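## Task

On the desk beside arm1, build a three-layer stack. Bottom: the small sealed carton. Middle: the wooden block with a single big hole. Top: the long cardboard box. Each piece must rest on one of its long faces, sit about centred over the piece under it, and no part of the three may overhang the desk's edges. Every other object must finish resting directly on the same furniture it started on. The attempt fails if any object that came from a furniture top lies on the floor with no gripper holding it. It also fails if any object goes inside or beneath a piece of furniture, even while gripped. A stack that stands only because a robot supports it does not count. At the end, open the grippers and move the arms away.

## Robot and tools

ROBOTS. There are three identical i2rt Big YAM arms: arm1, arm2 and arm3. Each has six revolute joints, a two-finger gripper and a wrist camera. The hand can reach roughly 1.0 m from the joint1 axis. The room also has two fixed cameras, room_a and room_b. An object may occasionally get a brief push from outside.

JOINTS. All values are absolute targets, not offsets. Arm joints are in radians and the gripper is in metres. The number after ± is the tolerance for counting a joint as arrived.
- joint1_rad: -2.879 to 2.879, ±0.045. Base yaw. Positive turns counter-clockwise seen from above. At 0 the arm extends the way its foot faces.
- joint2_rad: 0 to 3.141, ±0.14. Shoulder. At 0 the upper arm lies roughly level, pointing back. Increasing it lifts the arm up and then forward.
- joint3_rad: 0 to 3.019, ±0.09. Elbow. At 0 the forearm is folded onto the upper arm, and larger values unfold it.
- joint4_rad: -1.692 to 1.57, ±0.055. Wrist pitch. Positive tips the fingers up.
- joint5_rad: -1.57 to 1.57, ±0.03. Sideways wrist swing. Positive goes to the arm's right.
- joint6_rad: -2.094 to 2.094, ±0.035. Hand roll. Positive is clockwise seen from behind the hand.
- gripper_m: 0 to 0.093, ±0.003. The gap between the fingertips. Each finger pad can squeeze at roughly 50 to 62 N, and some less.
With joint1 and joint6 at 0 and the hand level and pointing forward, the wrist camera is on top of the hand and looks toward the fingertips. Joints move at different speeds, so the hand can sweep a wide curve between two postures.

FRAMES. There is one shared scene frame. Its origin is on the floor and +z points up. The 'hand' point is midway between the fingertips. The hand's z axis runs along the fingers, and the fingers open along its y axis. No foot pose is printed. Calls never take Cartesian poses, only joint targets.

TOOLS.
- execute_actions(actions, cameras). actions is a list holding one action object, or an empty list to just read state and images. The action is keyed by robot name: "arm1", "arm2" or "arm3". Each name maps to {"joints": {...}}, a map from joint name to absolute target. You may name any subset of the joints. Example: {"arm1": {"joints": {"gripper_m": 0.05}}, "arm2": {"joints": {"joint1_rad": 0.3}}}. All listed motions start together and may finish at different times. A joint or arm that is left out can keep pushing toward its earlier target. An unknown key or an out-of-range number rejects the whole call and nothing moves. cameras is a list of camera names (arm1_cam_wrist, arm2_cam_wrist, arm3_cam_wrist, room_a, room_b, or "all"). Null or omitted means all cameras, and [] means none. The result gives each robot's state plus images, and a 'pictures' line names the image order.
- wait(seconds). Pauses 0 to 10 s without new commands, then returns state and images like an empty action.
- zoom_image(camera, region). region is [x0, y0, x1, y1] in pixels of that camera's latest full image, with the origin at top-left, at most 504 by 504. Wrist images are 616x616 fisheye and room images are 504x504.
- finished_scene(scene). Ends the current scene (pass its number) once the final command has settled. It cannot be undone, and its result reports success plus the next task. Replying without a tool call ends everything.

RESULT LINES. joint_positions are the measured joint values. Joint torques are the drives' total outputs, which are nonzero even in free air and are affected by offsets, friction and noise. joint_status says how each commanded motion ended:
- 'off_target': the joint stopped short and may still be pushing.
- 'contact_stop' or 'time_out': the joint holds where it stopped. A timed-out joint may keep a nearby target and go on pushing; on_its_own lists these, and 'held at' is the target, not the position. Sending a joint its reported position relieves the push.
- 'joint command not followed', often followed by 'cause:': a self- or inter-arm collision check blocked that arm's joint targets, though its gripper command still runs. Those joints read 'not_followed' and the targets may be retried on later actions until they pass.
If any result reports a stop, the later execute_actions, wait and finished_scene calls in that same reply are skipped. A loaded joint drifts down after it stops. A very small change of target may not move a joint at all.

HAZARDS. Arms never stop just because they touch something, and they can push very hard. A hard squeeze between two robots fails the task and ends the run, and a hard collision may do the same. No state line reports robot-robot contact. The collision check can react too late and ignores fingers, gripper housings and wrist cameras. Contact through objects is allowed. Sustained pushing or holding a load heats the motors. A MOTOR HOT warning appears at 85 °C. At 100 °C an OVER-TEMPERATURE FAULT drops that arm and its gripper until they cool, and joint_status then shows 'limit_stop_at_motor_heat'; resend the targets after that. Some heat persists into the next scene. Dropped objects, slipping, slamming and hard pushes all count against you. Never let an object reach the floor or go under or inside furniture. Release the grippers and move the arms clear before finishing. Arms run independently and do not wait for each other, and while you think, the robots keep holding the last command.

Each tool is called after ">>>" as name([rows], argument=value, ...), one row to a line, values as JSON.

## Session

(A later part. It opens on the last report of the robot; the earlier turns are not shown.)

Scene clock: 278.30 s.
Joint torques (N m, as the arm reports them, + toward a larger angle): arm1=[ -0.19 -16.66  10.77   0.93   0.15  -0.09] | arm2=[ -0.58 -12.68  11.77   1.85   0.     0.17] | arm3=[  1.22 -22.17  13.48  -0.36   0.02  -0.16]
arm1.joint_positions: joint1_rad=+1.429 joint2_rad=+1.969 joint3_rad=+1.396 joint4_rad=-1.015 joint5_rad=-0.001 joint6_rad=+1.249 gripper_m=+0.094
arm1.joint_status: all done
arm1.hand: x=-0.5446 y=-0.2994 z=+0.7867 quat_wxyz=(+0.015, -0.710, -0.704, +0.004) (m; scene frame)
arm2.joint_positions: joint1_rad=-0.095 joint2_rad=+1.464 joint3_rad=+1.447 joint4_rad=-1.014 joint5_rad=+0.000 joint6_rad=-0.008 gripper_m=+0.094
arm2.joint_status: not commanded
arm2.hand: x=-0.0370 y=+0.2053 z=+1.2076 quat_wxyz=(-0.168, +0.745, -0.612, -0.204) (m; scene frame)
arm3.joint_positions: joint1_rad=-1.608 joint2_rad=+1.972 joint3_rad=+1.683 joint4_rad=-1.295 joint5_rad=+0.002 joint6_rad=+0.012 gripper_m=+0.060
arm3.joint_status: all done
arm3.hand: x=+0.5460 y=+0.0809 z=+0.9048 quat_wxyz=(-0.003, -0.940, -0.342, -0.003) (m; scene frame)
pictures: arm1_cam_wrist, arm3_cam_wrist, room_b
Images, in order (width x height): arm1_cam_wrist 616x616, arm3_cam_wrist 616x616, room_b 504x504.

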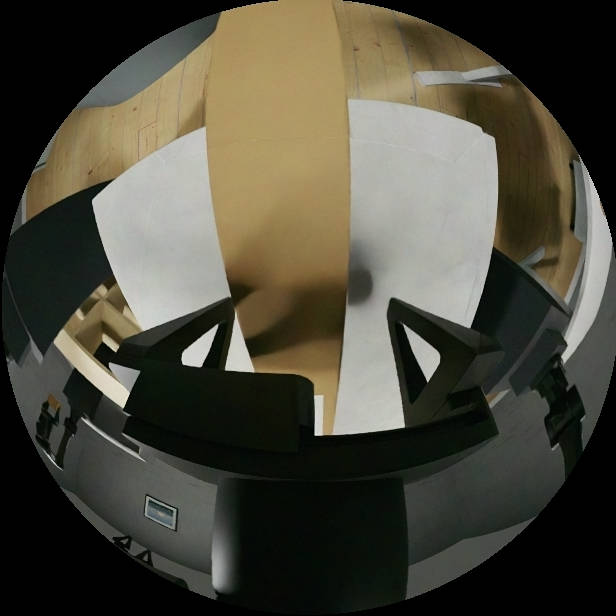

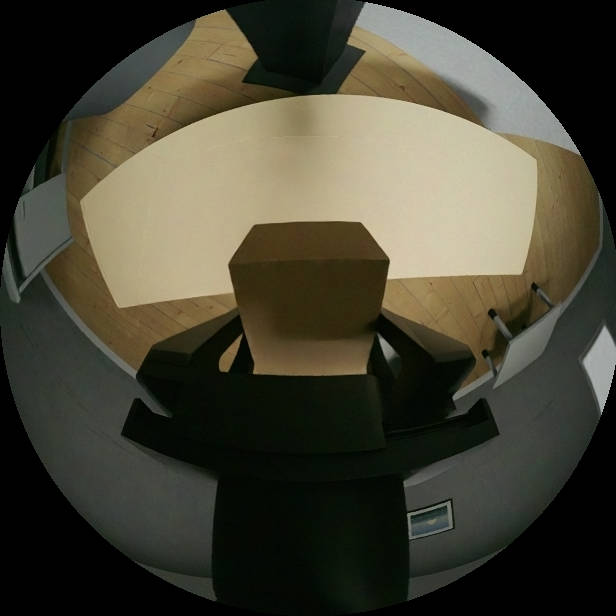

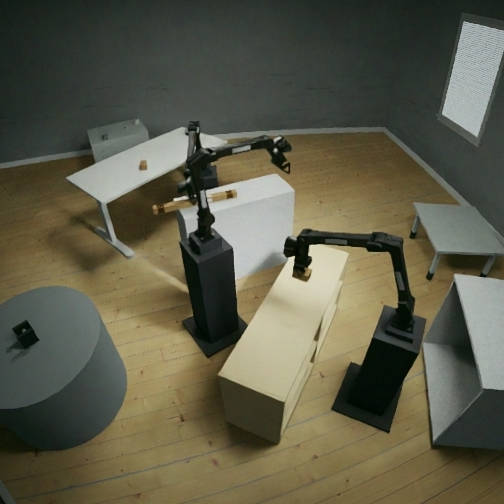

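>>> execute_actions([
  {"arm3":{"joints":{"joint2_rad":2.23,"joint3_rad":1.59,"joint4_rad":-0.89}},"arm1":{"joints":{"joint4_rad":-0.955}}},
], cameras=["arm1_cam_wrist","arm3_cam_wrist","room_b"])

>>> zoom_image(camera="room_b", region=[250, 220, 370, 340])

Scene clock: 296.83 s.
Joint torques (N m, as the arm reports them, + toward a larger angle): arm1=[ -0.17 -16.74  10.87   1.04   0.15  -0.1 ] | arm2=[ -0.45 -12.79  11.87   1.88   0.     0.19] | arm3=[  1.22 -23.67  10.09   0.19   0.02  -0.15]
arm1.joint_positions: joint1_rad=+1.429 joint2_rad=+1.969 joint3_rad=+1.396 joint4_rad=-0.971 joint5_rad=-0.001 joint6_rad=+1.249 gripper_m=+0.094
arm1.joint_status: all done
arm1.hand: x=-0.5343 y=-0.3029 z=+0.7866 quat_wxyz=(-0.005, -0.710, -0.705, -0.005) (m; scene frame)
arm2.joint_positions: joint1_rad=-0.095 joint2_rad=+1.464 joint3_rad=+1.447 joint4_rad=-1.014 joint5_rad=+0.000 joint6_rad=-0.008 gripper_m=+0.094
arm2.joint_status: not commanded
arm2.hand: x=-0.0370 y=+0.2053 z=+1.2076 quat_wxyz=(-0.168, +0.745, -0.612, -0.204) (m; scene frame)
arm3.joint_positions: joint1_rad=-1.608 joint2_rad=+2.253 joint3_rad=+1.571 joint4_rad=-0.900 joint5_rad=+0.002 joint6_rad=+0.012 gripper_m=+0.060
arm3.joint_status: all done
arm3.hand: x=+0.5374 y=+0.0706 z=+0.7016 quat_wxyz=(-0.004, -0.940, -0.342, -0.003) (m; scene frame)
pictures: arm1_cam_wrist, arm3_cam_wrist, room_b
Images, in order (width x height): arm1_cam_wrist 616x616, arm3_cam_wrist 616x616, room_b 504x504.

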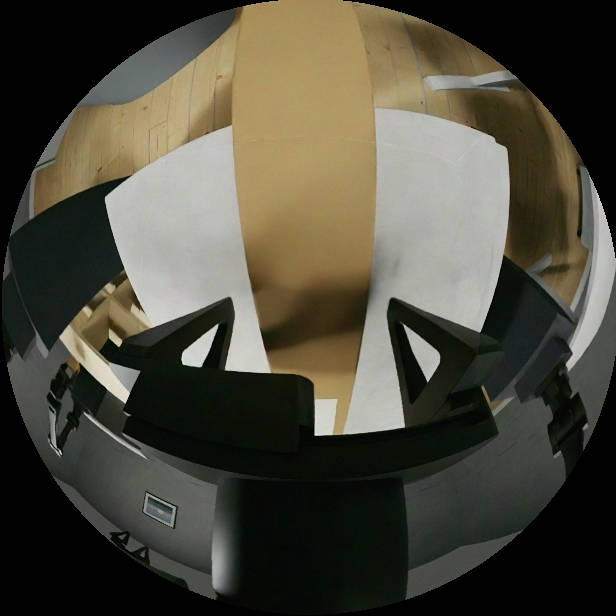

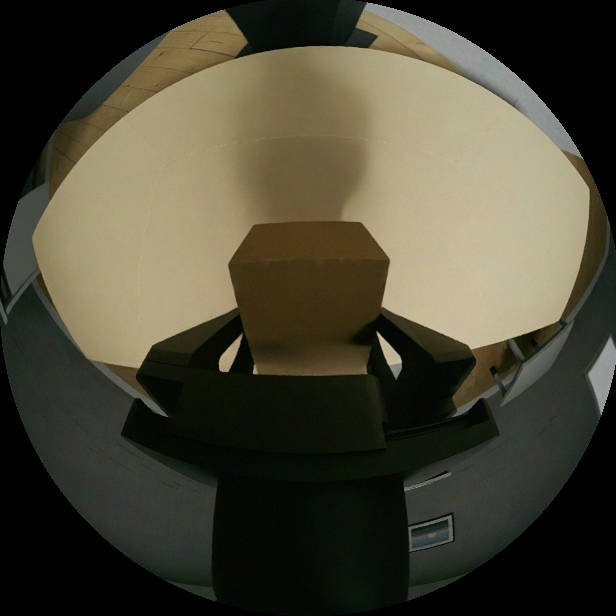

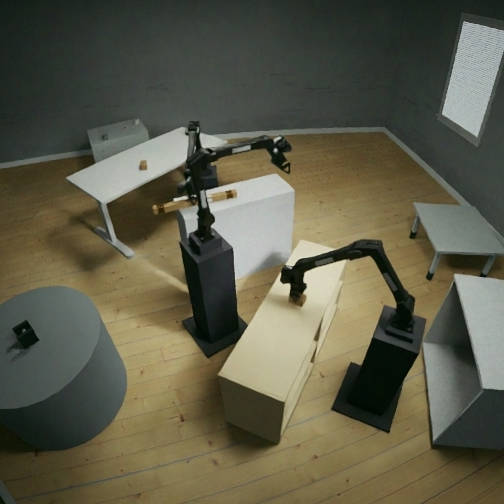

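Region (250, 220, 370, 340) of room_b's 504x504 image, scaled by 4.200, with more detail than that image has.

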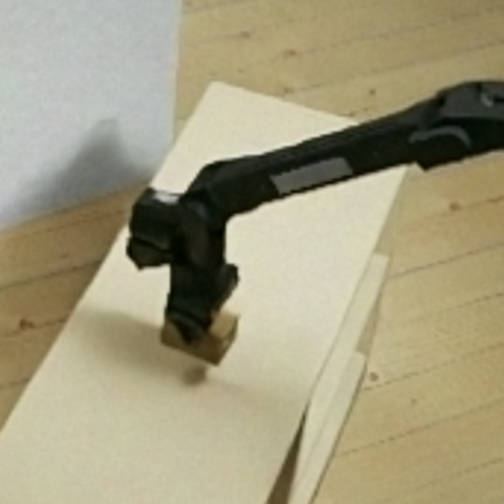

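>>> execute_actions([
  {"arm3":{"joints":{"joint2_rad":2.3,"joint4_rad":-0.82}},"arm1":{"joints":{"gripper_m":0.02}}},
], cameras=["arm3_cam_wrist","room_b"])

>>> zoom_image(camera="room_b", region=[250, 220, 370, 340])

Scene clock: 305.53 s.
Joint torques (N m, as the arm reports them, + toward a larger angle): arm1=[ -0.25 -16.74  10.86   1.03   0.14  -0.08] | arm2=[ -0.64 -12.67  11.91   2.03   0.02   0.2 ] | arm3=[  1.21 -21.71   9.85   0.28   0.02  -0.16]
arm1.joint_positions: joint1_rad=+1.429 joint2_rad=+1.969 joint3_rad=+1.396 joint4_rad=-0.970 joint5_rad=-0.001 joint6_rad=+1.246 gripper_m=+0.049
arm1.joint_status: gripper_m off_target (ended at +0.049, target +0.020)
arm1.hand: x=-0.5342 y=-0.3030 z=+0.7866 quat_wxyz=(-0.005, -0.709, -0.705, -0.006) (m; scene frame)
arm2.joint_positions: joint1_rad=-0.095 joint2_rad=+1.464 joint3_rad=+1.447 joint4_rad=-1.014 joint5_rad=+0.000 joint6_rad=-0.008 gripper_m=+0.094
arm2.joint_status: not commanded
arm2.hand: x=-0.0370 y=+0.2053 z=+1.2076 quat_wxyz=(-0.168, +0.745, -0.612, -0.204) (m; scene frame)
arm3.joint_positions: joint1_rad=-1.608 joint2_rad=+2.293 joint3_rad=+1.571 joint4_rad=-0.831 joint5_rad=+0.002 joint6_rad=+0.012 gripper_m=+0.060
arm3.joint_status: all done
arm3.hand: x=+0.5320 y=+0.0656 z=+0.6784 quat_wxyz=(-0.009, -0.940, -0.342, +0.011) (m; scene frame)
pictures: arm3_cam_wrist, room_b
Images, in order (width x height): arm3_cam_wrist 616x616, room_b 504x504.

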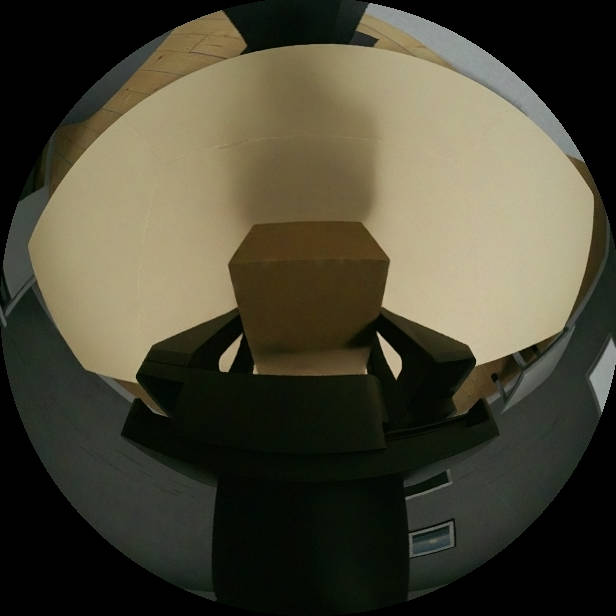

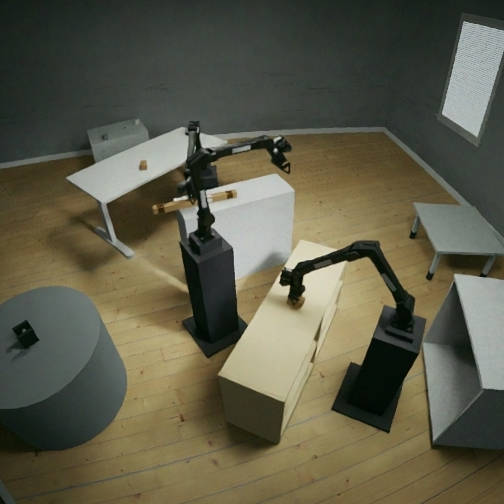

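Region (250, 220, 370, 340) of room_b's 504x504 image, scaled by 4.200, with more detail than that image has.

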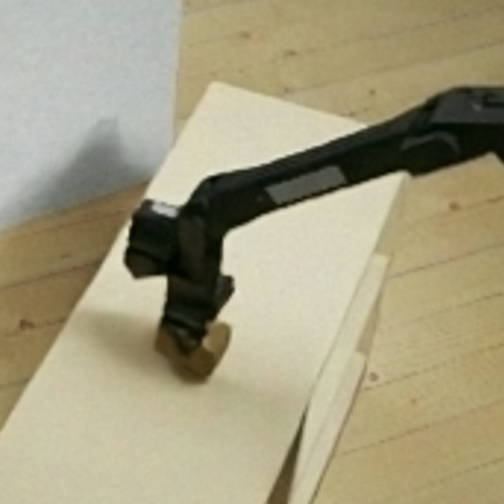

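>>> execute_actions([
  {"arm3":{"joints":{"joint2_rad":2.34}},"arm1":{"joints":{"joint2_rad":1.8,"joint3_rad":1.58,"joint4_rad":-1.33}}},
], cameras=["arm3_cam_wrist","room_b"])

>>> zoom_image(camera="room_b", region=[250, 220, 370, 340])

Scene clock: 313.97 s.
Joint torques (N m, as the arm reports them, + toward a larger angle): arm1=[ -0.25 -13.39  12.05  -0.23   0.14  -0.08] | arm2=[ -0.87 -12.89  11.85   1.84   0.02   0.18] | arm3=[  1.22 -21.97   9.56   0.15   0.02  -0.15]
arm1.joint_positions: joint1_rad=+1.429 joint2_rad=+1.783 joint3_rad=+1.563 joint4_rad=-1.315 joint5_rad=-0.001 joint6_rad=+1.246 gripper_m=+0.049
arm1.joint_status: all done
arm1.hand: x=-0.5416 y=-0.3012 z=+0.9440 quat_wxyz=(-0.009, -0.709, -0.705, -0.007) (m; scene frame)
arm2.joint_positions: joint1_rad=-0.095 joint2_rad=+1.464 joint3_rad=+1.447 joint4_rad=-1.014 joint5_rad=+0.000 joint6_rad=-0.008 gripper_m=+0.094
arm2.joint_status: not commanded
arm2.hand: x=-0.0370 y=+0.2053 z=+1.2076 quat_wxyz=(-0.168, +0.745, -0.612, -0.204) (m; scene frame)
arm3.joint_positions: joint1_rad=-1.608 joint2_rad=+2.334 joint3_rad=+1.571 joint4_rad=-0.830 joint5_rad=+0.002 joint6_rad=+0.012 gripper_m=+0.060
arm3.joint_status: all done
arm3.hand: x=+0.5401 y=+0.0723 z=+0.6543 quat_wxyz=(-0.002, -0.940, -0.342, -0.008) (m; scene frame)
pictures: arm3_cam_wrist, room_b
Images, in order (width x height): arm3_cam_wrist 616x616, room_b 504x504.

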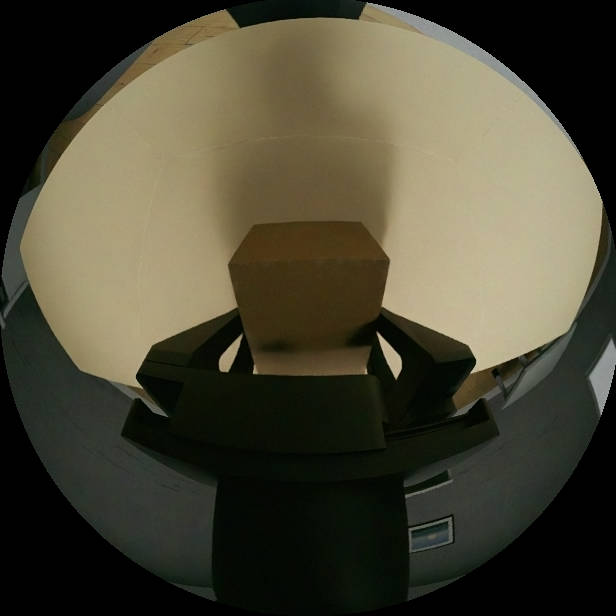

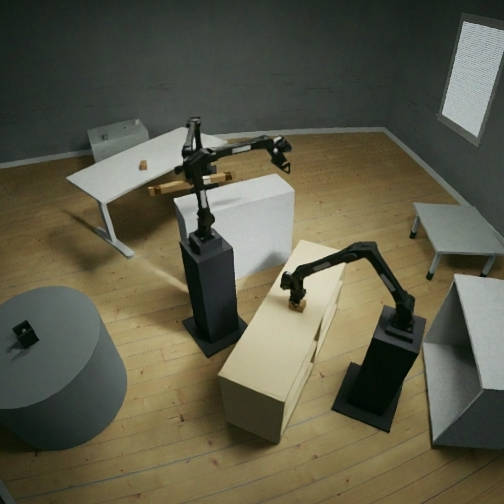

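Region (250, 220, 370, 340) of room_b's 504x504 image, scaled by 4.200, with more detail than that image has.

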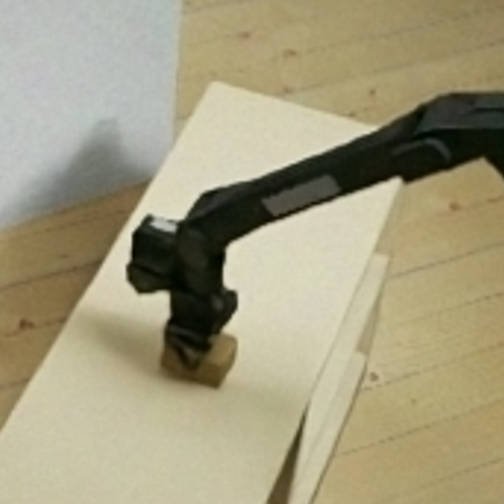

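>>> execute_actions([
  {"arm3":{"joints":{"gripper_m":0.093}},"arm1":{"joints":{"joint1_rad":-1.265,"joint2_rad":1.76,"joint3_rad":1.26,"joint4_rad":-1.03,"joint6_rad":1.14}}},
], cameras=["arm1_cam_wrist","arm3_cam_wrist","room_a"])

Scene clock: 339.60 s.
Joint torques (N m, as the arm reports them, + toward a larger angle): arm1=[  0.54 -13.45   9.6    0.63   0.07  -0.09] | arm2=[ -0.45 -12.37  11.89   1.96  -0.01   0.14] | arm3=[  1.18 -21.73   9.52   0.17   0.02  -0.15]
arm1.joint_positions: joint1_rad=-1.274 joint2_rad=+1.760 joint3_rad=+1.262 joint4_rad=-1.034 joint5_rad=+0.002 joint6_rad=+1.148 gripper_m=+0.050
arm1.joint_status: all done
arm1.hand: x=-1.5644 y=-0.1769 z=+0.8598 quat_wxyz=(-0.010, -0.868, +0.496, +0.023) (m; scene frame)
arm2.joint_positions: joint1_rad=-0.095 joint2_rad=+1.464 joint3_rad=+1.447 joint4_rad=-1.014 joint5_rad=+0.000 joint6_rad=-0.008 gripper_m=+0.094
arm2.joint_status: not commanded
arm2.hand: x=-0.0370 y=+0.2053 z=+1.2076 quat_wxyz=(-0.168, +0.745, -0.612, -0.204) (m; scene frame)
arm3.joint_positions: joint1_rad=-1.608 joint2_rad=+2.334 joint3_rad=+1.571 joint4_rad=-0.830 joint5_rad=+0.002 joint6_rad=+0.012 gripper_m=+0.093
arm3.joint_status: all done
arm3.hand: x=+0.5401 y=+0.0723 z=+0.6543 quat_wxyz=(-0.002, -0.940, -0.342, -0.008) (m; scene frame)
pictures: arm1_cam_wrist, arm3_cam_wrist, room_a
Images, in order (width x height): arm1_cam_wrist 616x616, arm3_cam_wrist 616x616, room_a 504x504.

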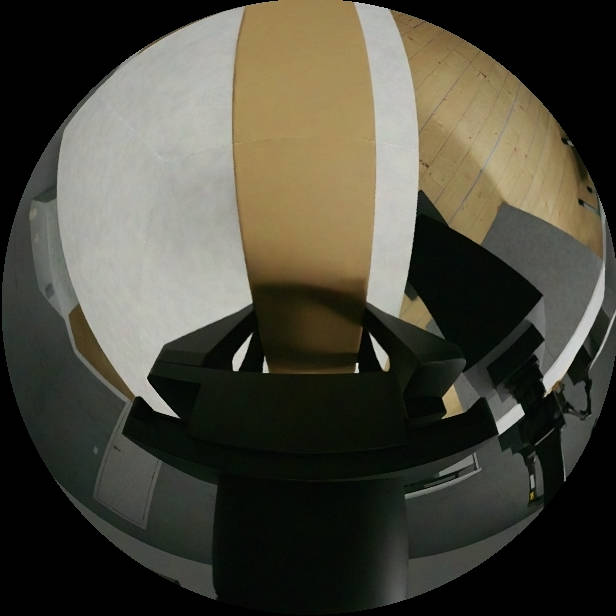

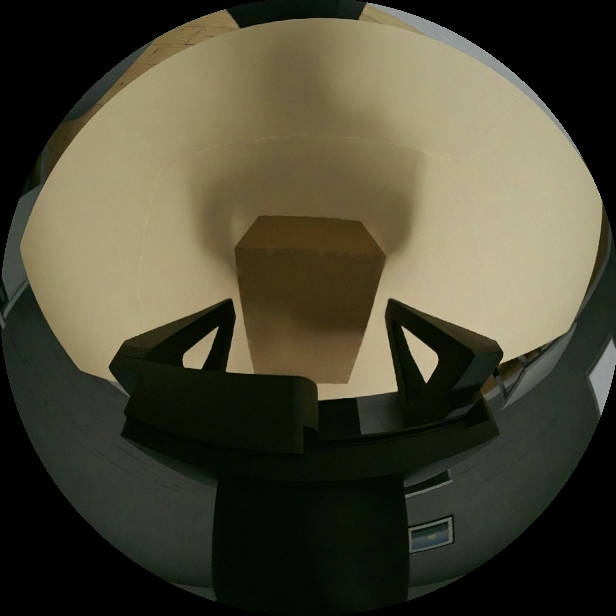

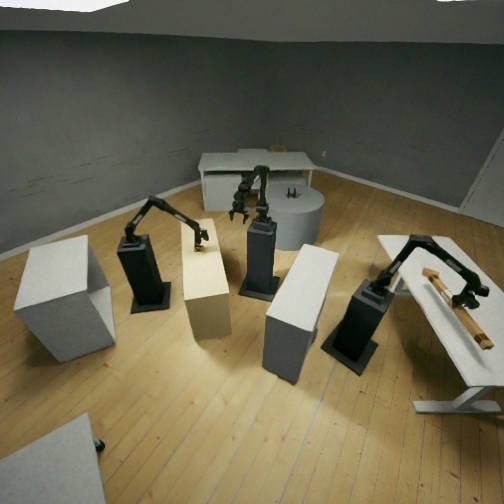

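>>> execute_actions([
  {"arm3":{"joints":{"joint2_rad":0.9,"joint3_rad":1.3,"joint4_rad":-1.2}},"arm1":{"joints":{"joint2_rad":1.9,"joint3_rad":1.195,"joint4_rad":-0.85}}},
], cameras=["arm1_cam_wrist","room_a"])

>>> zoom_image(camera="room_a", region=[384, 230, 504, 370])

Scene clock: 354.33 s.
Joint torques (N m, as the arm reports them, + toward a larger angle): arm1=[  0.5  -14.63   9.28   0.98   0.06  -0.09] | arm2=[ -1.22 -12.67  11.87   1.92   0.02   0.17] | arm3=[ 1.03 -4.49 11.64  0.62  0.01 -0.16]
arm1.joint_positions: joint1_rad=-1.274 joint2_rad=+1.909 joint3_rad=+1.185 joint4_rad=-0.865 joint5_rad=+0.002 joint6_rad=+1.148 gripper_m=+0.050
arm1.joint_status: all done
arm1.hand: x=-1.5535 y=-0.1748 z=+0.7644 quat_wxyz=(+0.007, -0.868, +0.496, +0.000) (m; scene frame)
arm2.joint_positions: joint1_rad=-0.095 joint2_rad=+1.464 joint3_rad=+1.447 joint4_rad=-1.014 joint5_rad=+0.000 joint6_rad=-0.008 gripper_m=+0.094
arm2.joint_status: not commanded
arm2.hand: x=-0.0370 y=+0.2053 z=+1.2076 quat_wxyz=(-0.168, +0.745, -0.612, -0.204) (m; scene frame)
arm3.joint_positions: joint1_rad=-1.608 joint2_rad=+0.894 joint3_rad=+1.295 joint4_rad=-1.191 joint5_rad=+0.002 joint6_rad=+0.012 gripper_m=+0.093
arm3.joint_status: all done
arm3.hand: x=+0.7226 y=+0.2377 z=+1.2470 quat_wxyz=(-0.140, -0.868, -0.313, +0.358) (m; scene frame)
pictures: arm1_cam_wrist, room_a
Images, in order (width x height): arm1_cam_wrist 616x616, room_a 504x504.

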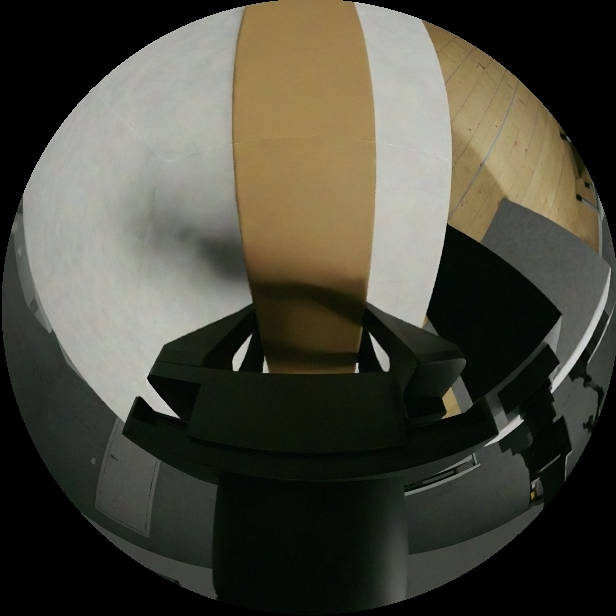

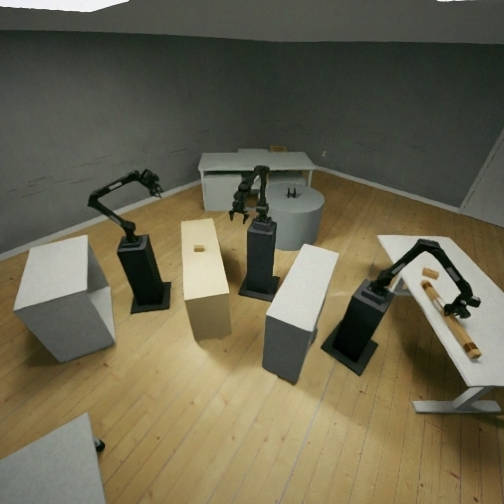

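Region (384, 230, 504, 370) of room_a's 504x504 image, scaled by 3.600, with more detail than that image has; it fills the left 432 columns of this view, and the rest is white.

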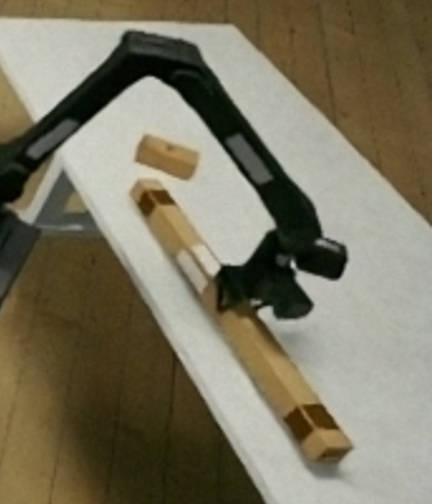

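>>> execute_actions([
  {"arm3":{"joints":{"joint1_rad":-0.6}},"arm1":{"joints":{"joint2_rad":1.94,"joint4_rad":-0.81}},"arm2":{"joints":{"joint1_rad":-1.127,"joint2_rad":2.345,"joint3_rad":1.67,"joint4_rad":-0.825}}},
], cameras=["arm2_cam_wrist","room_a"])

>>> zoom_image(camera="room_a", region=[384, 230, 504, 370])

Scene clock: 372.37 s.
Joint torques (N m, as the arm reports them, + toward a larger angle): arm1=[  0.54 -12.43   9.31   1.09   0.06  -0.09] | arm2=[ -0.67 -20.75   6.58   0.15  -0.05   0.16] | arm3=[ 0.65 -4.54 11.63  0.63  0.13 -0.15]
arm1.joint_positions: joint1_rad=-1.274 joint2_rad=+1.917 joint3_rad=+1.185 joint4_rad=-0.826 joint5_rad=+0.002 joint6_rad=+1.148 gripper_m=+0.050
arm1.joint_status: all done
arm1.hand: x=-1.5617 y=-0.1757 z=+0.7606 quat_wxyz=(-0.002, -0.868, +0.496, +0.012) (m; scene frame)
arm2.joint_positions: joint1_rad=-1.120 joint2_rad=+2.371 joint3_rad=+1.653 joint4_rad=-0.823 joint5_rad=+0.001 joint6_rad=-0.007 gripper_m=+0.094
arm2.joint_status: all done
arm2.hand: x=+0.5376 y=+0.0806 z=+0.7581 quat_wxyz=(-0.012, +0.362, -0.932, -0.003) (m; scene frame)
arm3.joint_positions: joint1_rad=-0.608 joint2_rad=+0.894 joint3_rad=+1.295 joint4_rad=-1.191 joint5_rad=+0.000 joint6_rad=+0.011 gripper_m=+0.093
arm3.joint_status: all done
arm3.hand: x=+1.0481 y=+0.1144 z=+1.2487 quat_wxyz=(-0.293, -0.608, -0.693, +0.253) (m; scene frame)
pictures: arm2_cam_wrist, room_a
Images, in order (width x height): arm2_cam_wrist 616x616, room_a 504x504.

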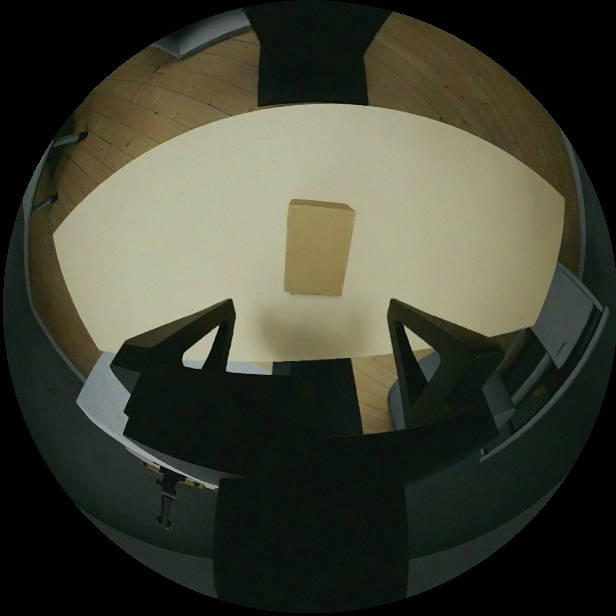

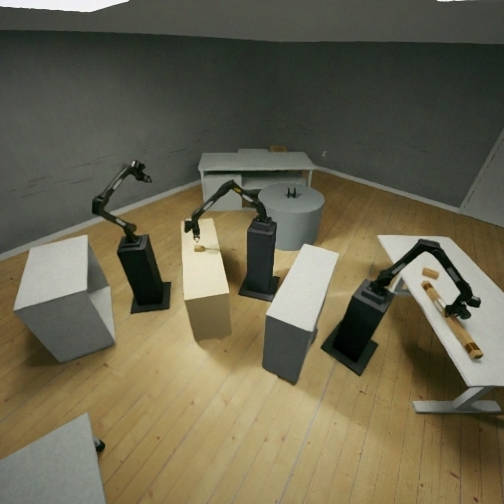

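Region (384, 230, 504, 370) of room_a's 504x504 image, scaled by 3.600, with more detail than that image has; it fills the left 432 columns of this view, and the rest is white.

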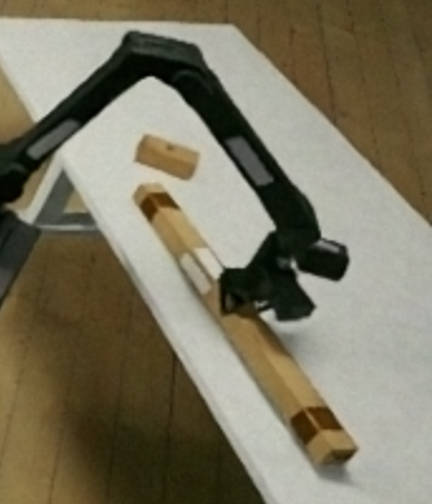

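>>> execute_actions([
  {"arm1":{"joints":{"joint2_rad":1.965}},"arm2":{"joints":{"joint1_rad":-1.148,"joint2_rad":2.605,"joint3_rad":1.82,"joint4_rad":-0.73,"joint6_rad":0.1}}},
], cameras=["arm2_cam_wrist","arm1_cam_wrist"])

Scene clock: 383.67 s.
Joint torques (N m, as the arm reports them, + toward a larger angle): arm1=[  0.51 -12.98   9.05   0.99   0.08  -0.09] | arm2=[ -0.49 -21.4    6.44   0.49  -0.05   0.24] | arm3=[ 0.65 -4.54 11.63  0.62  0.13 -0.14]
arm1.joint_positions: joint1_rad=-1.274 joint2_rad=+1.947 joint3_rad=+1.185 joint4_rad=-0.825 joint5_rad=+0.001 joint6_rad=+1.148 gripper_m=+0.050
arm1.joint_status: all done
arm1.hand: x=-1.5568 y=-0.1751 z=+0.7462 quat_wxyz=(+0.006, -0.868, +0.496, +0.000) (m; scene frame)
arm2.joint_positions: joint1_rad=-1.145 joint2_rad=+2.635 joint3_rad=+1.796 joint4_rad=-0.735 joint5_rad=+0.001 joint6_rad=+0.090 gripper_m=+0.094
arm2.joint_status: all done
arm2.hand: x=+0.5516 y=+0.0708 z=+0.6345 quat_wxyz=(+0.003, +0.305, -0.952, +0.003) (m; scene frame)
arm3.joint_positions: joint1_rad=-0.608 joint2_rad=+0.894 joint3_rad=+1.295 joint4_rad=-1.191 joint5_rad=+0.000 joint6_rad=+0.011 gripper_m=+0.093
arm3.joint_status: not commanded
arm3.hand: x=+1.0481 y=+0.1144 z=+1.2487 quat_wxyz=(-0.293, -0.608, -0.693, +0.253) (m; scene frame)
pictures: arm1_cam_wrist, arm2_cam_wrist
Images, in order (width x height): arm1_cam_wrist 616x616, arm2_cam_wrist 616x616.

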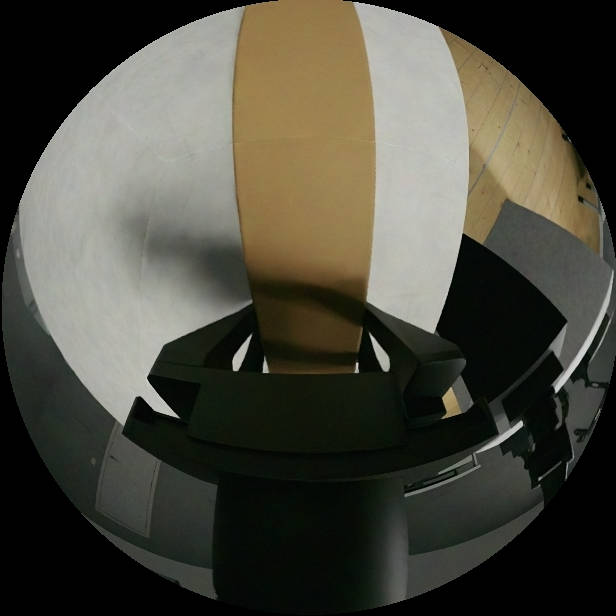

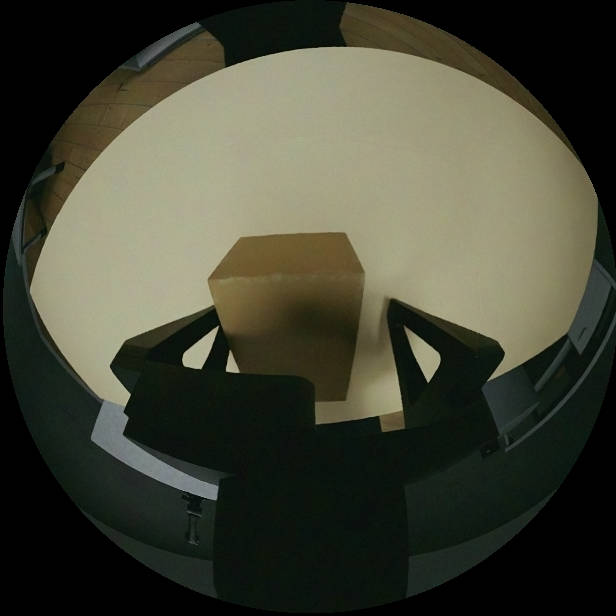

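>>> execute_actions([
  {"arm1":{"joints":{"joint2_rad":1.985,"joint4_rad":-0.79}},"arm2":{"joints":{"gripper_m":0.03}}},
], cameras=["arm2_cam_wrist","room_a"])

>>> zoom_image(camera="room_a", region=[404, 260, 504, 370])

Scene clock: 395.43 s.
Joint torques (N m, as the arm reports them, + toward a larger angle): arm1=[  0.53 -11.81   9.05   1.21   0.18  -0.08] | arm2=[ -0.57 -21.47   6.5    0.46   0.02   0.19] | arm3=[ 0.64 -4.52 11.64  0.62  0.13 -0.14]
arm1.joint_positions: joint1_rad=-1.274 joint2_rad=+1.951 joint3_rad=+1.185 joint4_rad=-0.809 joint5_rad=-0.001 joint6_rad=+1.146 gripper_m=+0.050
arm1.joint_status: all done
arm1.hand: x=-1.5599 y=-0.1759 z=+0.7442 quat_wxyz=(+0.002, -0.869, +0.496, +0.004) (m; scene frame)
arm2.joint_positions: joint1_rad=-1.145 joint2_rad=+2.635 joint3_rad=+1.796 joint4_rad=-0.735 joint5_rad=+0.000 joint6_rad=+0.090 gripper_m=+0.059
arm2.joint_status: gripper_m off_target (ended at +0.059, target +0.030)
arm2.hand: x=+0.5516 y=+0.0709 z=+0.6345 quat_wxyz=(+0.004, +0.304, -0.953, +0.003) (m; scene frame)
arm3.joint_positions: joint1_rad=-0.608 joint2_rad=+0.894 joint3_rad=+1.295 joint4_rad=-1.191 joint5_rad=+0.000 joint6_rad=+0.011 gripper_m=+0.093
arm3.joint_status: not commanded
arm3.hand: x=+1.0481 y=+0.1144 z=+1.2487 quat_wxyz=(-0.293, -0.608, -0.693, +0.253) (m; scene frame)
pictures: arm2_cam_wrist, room_a
Images, in order (width x height): arm2_cam_wrist 616x616, room_a 504x504.

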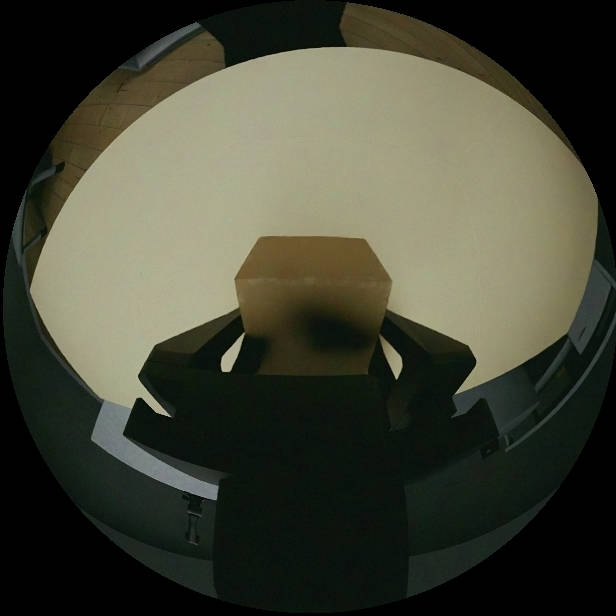

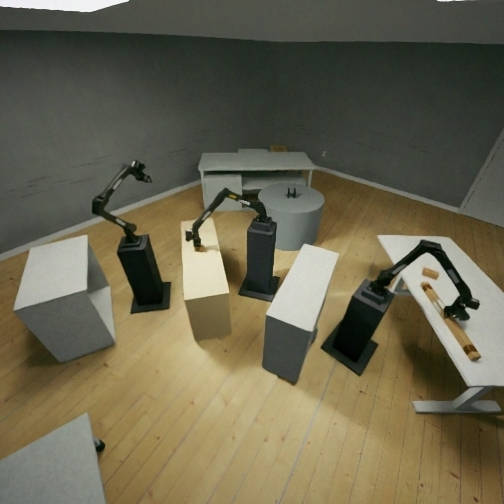

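Region (404, 260, 504, 370) of room_a's 504x504 image, scaled by 4.582, with more detail than that image has; it fills the left 458 columns of this view, and the rest is white.

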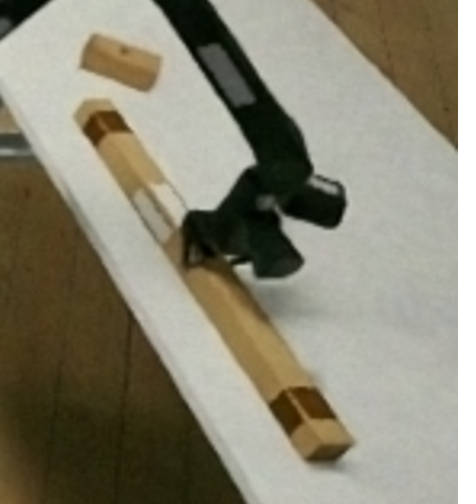

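>>> execute_actions([
  {"arm1":{"joints":{"joint2_rad":1.95,"gripper_m":0.093}},"arm2":{"joints":{"joint2_rad":2.22,"joint4_rad":-1.12}}},
], cameras=["arm1_cam_wrist"])

>>> execute_actions([
  {"arm1":{"joints":{"joint2_rad":1.5,"joint3_rad":1.3,"joint4_rad":-1.3}},"arm2":{"joints":{"joint1_rad":1.06,"joint2_rad":2.25,"joint3_rad":1.76,"joint4_rad":-1.04,"joint6_rad":0}}},
], cameras=["arm1_cam_wrist","arm2_cam_wrist","room_a"])

Scene clock: 410.73 s.
Joint torques (N m, as the arm reports them, + toward a larger angle): arm1=[  0.56 -14.51   9.09   1.05   0.18  -0.08] | arm2=[ -0.5  -19.97   8.    -0.33   0.01   0.18] | arm3=[ 0.66 -4.53 11.63  0.62  0.13 -0.14]
arm1.joint_positions: joint1_rad=-1.274 joint2_rad=+1.951 joint3_rad=+1.185 joint4_rad=-0.805 joint5_rad=-0.001 joint6_rad=+1.147 gripper_m=+0.093
arm1.joint_status: all done
arm1.hand: x=-1.5609 y=-0.1760 z=+0.7442 quat_wxyz=(+0.001, -0.868, +0.496, +0.006) (m; scene frame)
arm2.joint_positions: joint1_rad=-1.145 joint2_rad=+2.236 joint3_rad=+1.800 joint4_rad=-1.108 joint5_rad=+0.000 joint6_rad=+0.090 gripper_m=+0.059
arm2.joint_status: all done
arm2.hand: x=+0.5687 y=+0.0865 z=+0.8897 quat_wxyz=(-0.011, +0.304, -0.952, -0.003) (m; scene frame)
arm3.joint_positions: joint1_rad=-0.608 joint2_rad=+0.894 joint3_rad=+1.295 joint4_rad=-1.191 joint5_rad=+0.000 joint6_rad=+0.011 gripper_m=+0.093
arm3.joint_status: not commanded
arm3.hand: x=+1.0481 y=+0.1144 z=+1.2487 quat_wxyz=(-0.293, -0.608, -0.693, +0.253) (m; scene frame)
pictures: arm1_cam_wrist
Images, in order (width x height): arm1_cam_wrist 616x616.

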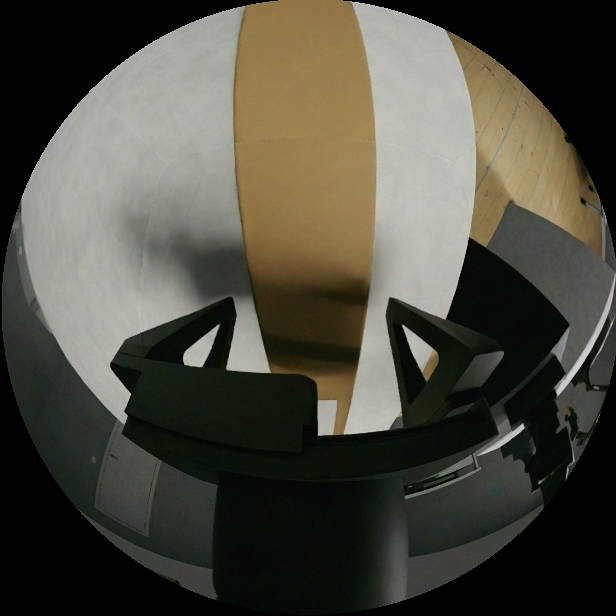

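Scene clock: 413.17 s.
Joint torques (N m, as the arm reports them, + toward a larger angle): arm1=[ 0.61 -9.06 12.29 -0.1   0.18 -0.09] | arm2=[  0.22 -19.34   5.97   0.45   0.03   0.  ] | arm3=[ 0.69 -4.54 11.63  0.62  0.13 -0.14]
arm1.joint_positions: joint1_rad=-1.274 joint2_rad=+1.485 joint3_rad=+1.284 joint4_rad=-1.285 joint5_rad=-0.001 joint6_rad=+1.147 gripper_m=+0.093
arm1.joint_status: all done
arm1.hand: x=-1.5104 y=-0.1728 z=+0.9900 quat_wxyz=(-0.024, -0.868, +0.495, +0.040) (m; scene frame)
arm2.joint_positions: joint1_rad=+1.059 joint2_rad=+2.254 joint3_rad=+1.766 joint4_rad=-1.038 joint5_rad=+0.000 joint6_rad=+0.008 gripper_m=+0.059
arm2.joint_status: all done
arm2.hand: x=-0.5787 y=-0.1939 z=+0.8706 quat_wxyz=(+0.000, +0.993, -0.118, -0.023) (m; scene frame)
arm3.joint_positions: joint1_rad=-0.608 joint2_rad=+0.894 joint3_rad=+1.295 joint4_rad=-1.191 joint5_rad=+0.000 joint6_rad=+0.011 gripper_m=+0.093
arm3.joint_status: not commanded
arm3.hand: x=+1.0481 y=+0.1144 z=+1.2487 quat_wxyz=(-0.293, -0.608, -0.693, +0.253) (m; scene frame)
pictures: arm1_cam_wrist, arm2_cam_wrist, room_a
Images, in order (width x height): arm1_cam_wrist 616x616, arm2_cam_wrist 616x616, room_a 504x504.

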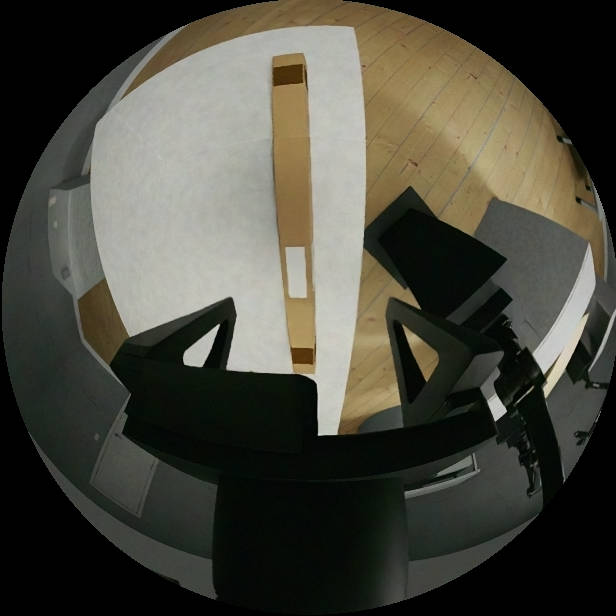

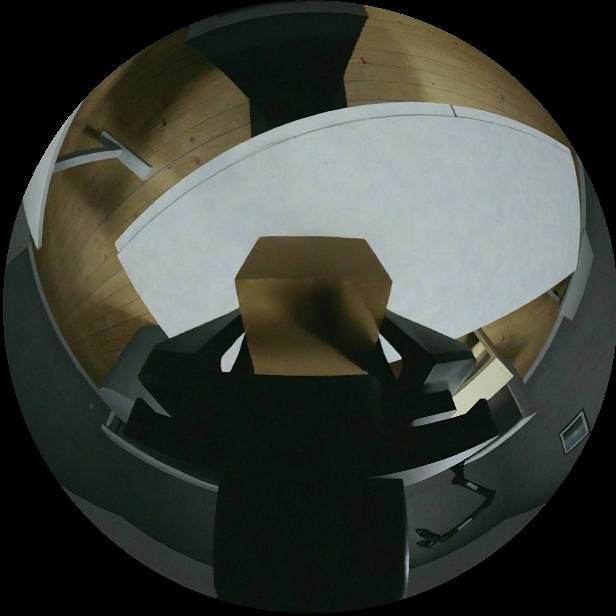

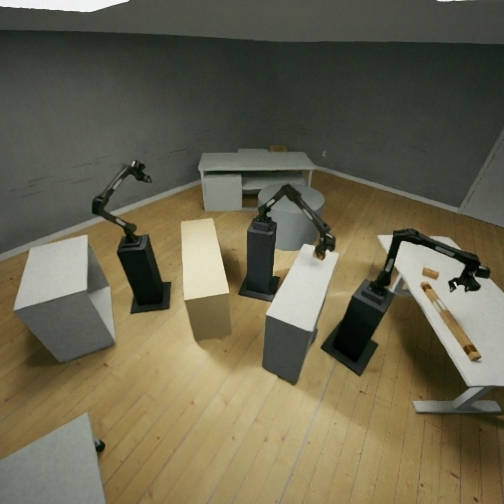

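>>> execute_actions([
  {"arm1":{"joints":{"joint1_rad":0.3,"joint6_rad":0.0}},"arm2":{"joints":{"joint2_rad":2.36,"joint4_rad":-0.955}}},
], cameras=["room_a"])

>>> zoom_image(camera="room_a", region=[270, 210, 370, 310])

Scene clock: 426.50 s.
Joint torques (N m, as the arm reports them, + toward a larger angle): arm1=[-0.53 -9.69 12.26 -0.09  0.05 -0.08] | arm2=[ -0.28 -20.51   5.99   0.67  -0.03  -0.01] | arm3=[ 0.66 -4.51 11.64  0.63  0.13 -0.15]
arm1.joint_positions: joint1_rad=+0.305 joint2_rad=+1.490 joint3_rad=+1.284 joint4_rad=-1.285 joint5_rad=-0.001 joint6_rad=+0.010 gripper_m=+0.093
arm1.joint_status: all done
arm1.hand: x=-1.0083 y=-0.5729 z=+0.9792 quat_wxyz=(-0.023, -0.667, -0.744, +0.026) (m; scene frame)
arm2.joint_positions: joint1_rad=+1.060 joint2_rad=+2.379 joint3_rad=+1.757 joint4_rad=-0.967 joint5_rad=+0.001 joint6_rad=+0.008 gripper_m=+0.059
arm2.joint_status: all done
arm2.hand: x=-0.5660 y=-0.1977 z=+0.7885 quat_wxyz=(+0.003, +0.993, -0.118, +0.008) (m; scene frame)
arm3.joint_positions: joint1_rad=-0.608 joint2_rad=+0.894 joint3_rad=+1.295 joint4_rad=-1.191 joint5_rad=+0.000 joint6_rad=+0.011 gripper_m=+0.093
arm3.joint_status: not commanded
arm3.hand: x=+1.0481 y=+0.1144 z=+1.2487 quat_wxyz=(-0.293, -0.608, -0.693, +0.253) (m; scene frame)
pictures: room_a
Images, in order (width x height): room_a 504x504.

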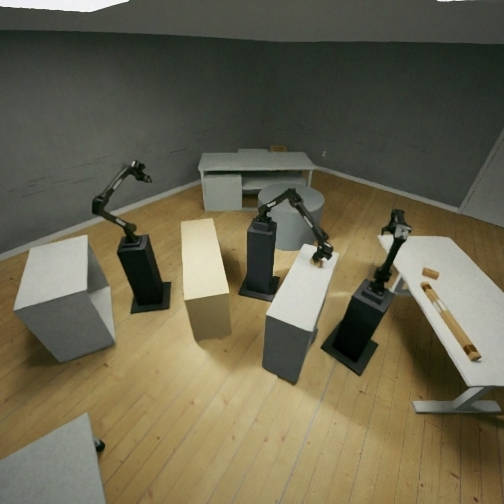

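Region (270, 210, 370, 310) of room_a's 504x504 image, scaled by 5.040, with more detail than that image has.

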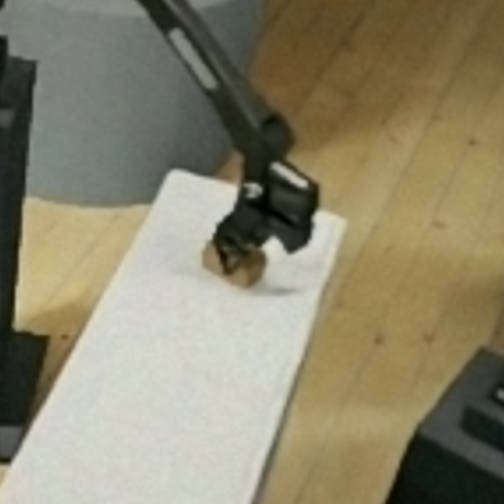

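>>> execute_actions([
  {"arm2":{"joints":{"gripper_m":0.093}}},
], cameras=["arm2_cam_wrist"])

>>> execute_actions([
  {"arm2":{"joints":{"joint2_rad":1.2,"joint4_rad":-1.4}}},
], cameras=["arm2_cam_wrist"])

Scene clock: 432.30 s.
Joint torques (N m, as the arm reports them, + toward a larger angle): arm1=[-0.47 -9.78 12.25 -0.08  0.05 -0.09] | arm2=[  0.14 -20.16   6.02   0.77  -0.05   0.  ] | arm3=[ 0.67 -4.51 11.63  0.63  0.13 -0.15]
arm1.joint_positions: joint1_rad=+0.305 joint2_rad=+1.490 joint3_rad=+1.284 joint4_rad=-1.285 joint5_rad=-0.001 joint6_rad=+0.009 gripper_m=+0.093
arm1.joint_status: not commanded
arm1.hand: x=-1.0083 y=-0.5729 z=+0.9792 quat_wxyz=(-0.023, -0.667, -0.744, +0.026) (m; scene frame)
arm2.joint_positions: joint1_rad=+1.060 joint2_rad=+2.379 joint3_rad=+1.757 joint4_rad=-0.967 joint5_rad=+0.001 joint6_rad=+0.008 gripper_m=+0.093
arm2.joint_status: all done
arm2.hand: x=-0.5660 y=-0.1977 z=+0.7885 quat_wxyz=(+0.003, +0.993, -0.118, +0.008) (m; scene frame)
arm3.joint_positions: joint1_rad=-0.608 joint2_rad=+0.894 joint3_rad=+1.295 joint4_rad=-1.191 joint5_rad=+0.000 joint6_rad=+0.011 gripper_m=+0.093
arm3.joint_status: not commanded
arm3.hand: x=+1.0481 y=+0.1144 z=+1.2487 quat_wxyz=(-0.293, -0.608, -0.693, +0.253) (m; scene frame)
pictures: arm2_cam_wrist
Images, in order (width x height): arm2_cam_wrist 616x616.

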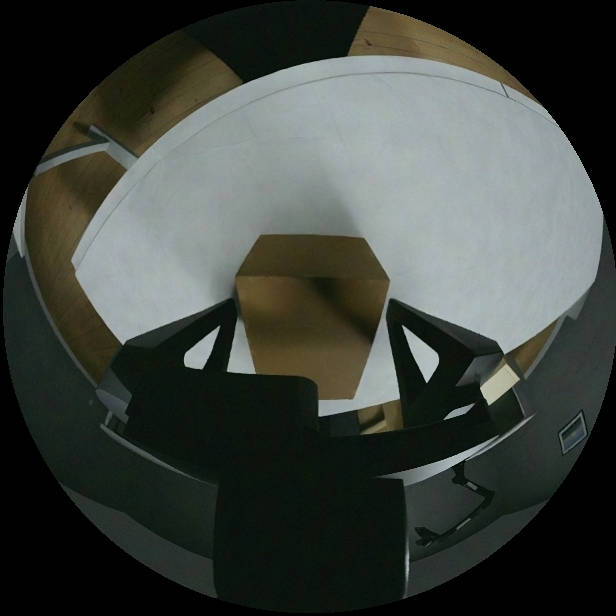

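Scene clock: 434.17 s.
Joint torques (N m, as the arm reports them, + toward a larger angle): arm1=[-0.47 -9.75 12.25 -0.09  0.05 -0.1 ] | arm2=[-0.63 -7.89  7.74  1.17 -0.01  0.  ] | arm3=[ 0.64 -4.52 11.64  0.62  0.13 -0.14]
arm1.joint_positions: joint1_rad=+0.305 joint2_rad=+1.490 joint3_rad=+1.284 joint4_rad=-1.285 joint5_rad=-0.001 joint6_rad=+0.009 gripper_m=+0.093
arm1.joint_status: not commanded
arm1.hand: x=-1.0083 y=-0.5729 z=+0.9792 quat_wxyz=(-0.023, -0.667, -0.744, +0.026) (m; scene frame)
arm2.joint_positions: joint1_rad=+1.060 joint2_rad=+1.204 joint3_rad=+1.750 joint4_rad=-1.388 joint5_rad=+0.001 joint6_rad=+0.008 gripper_m=+0.093
arm2.joint_status: all done
arm2.hand: x=-0.3609 y=-0.2415 z=+1.4370 quat_wxyz=(-0.037, +0.928, -0.111, -0.355) (m; scene frame)
arm3.joint_positions: joint1_rad=-0.608 joint2_rad=+0.894 joint3_rad=+1.295 joint4_rad=-1.191 joint5_rad=+0.000 joint6_rad=+0.011 gripper_m=+0.093
arm3.joint_status: not commanded
arm3.hand: x=+1.0481 y=+0.1144 z=+1.2487 quat_wxyz=(-0.293, -0.608, -0.693, +0.253) (m; scene frame)
pictures: arm2_cam_wrist
Images, in order (width x height): arm2_cam_wrist 616x616.

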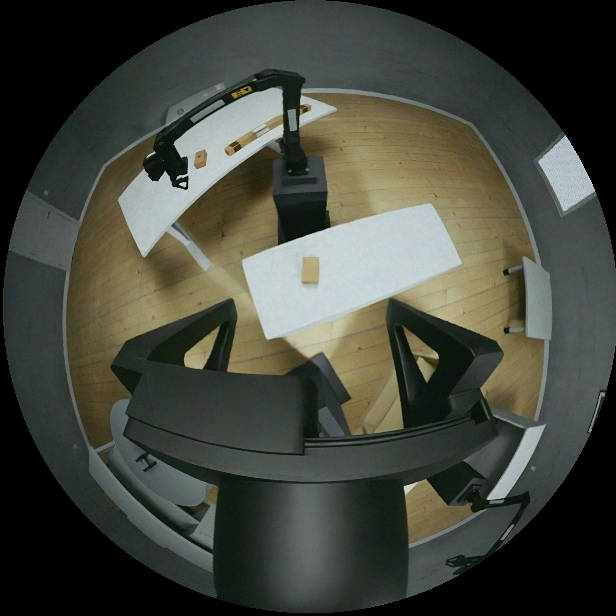

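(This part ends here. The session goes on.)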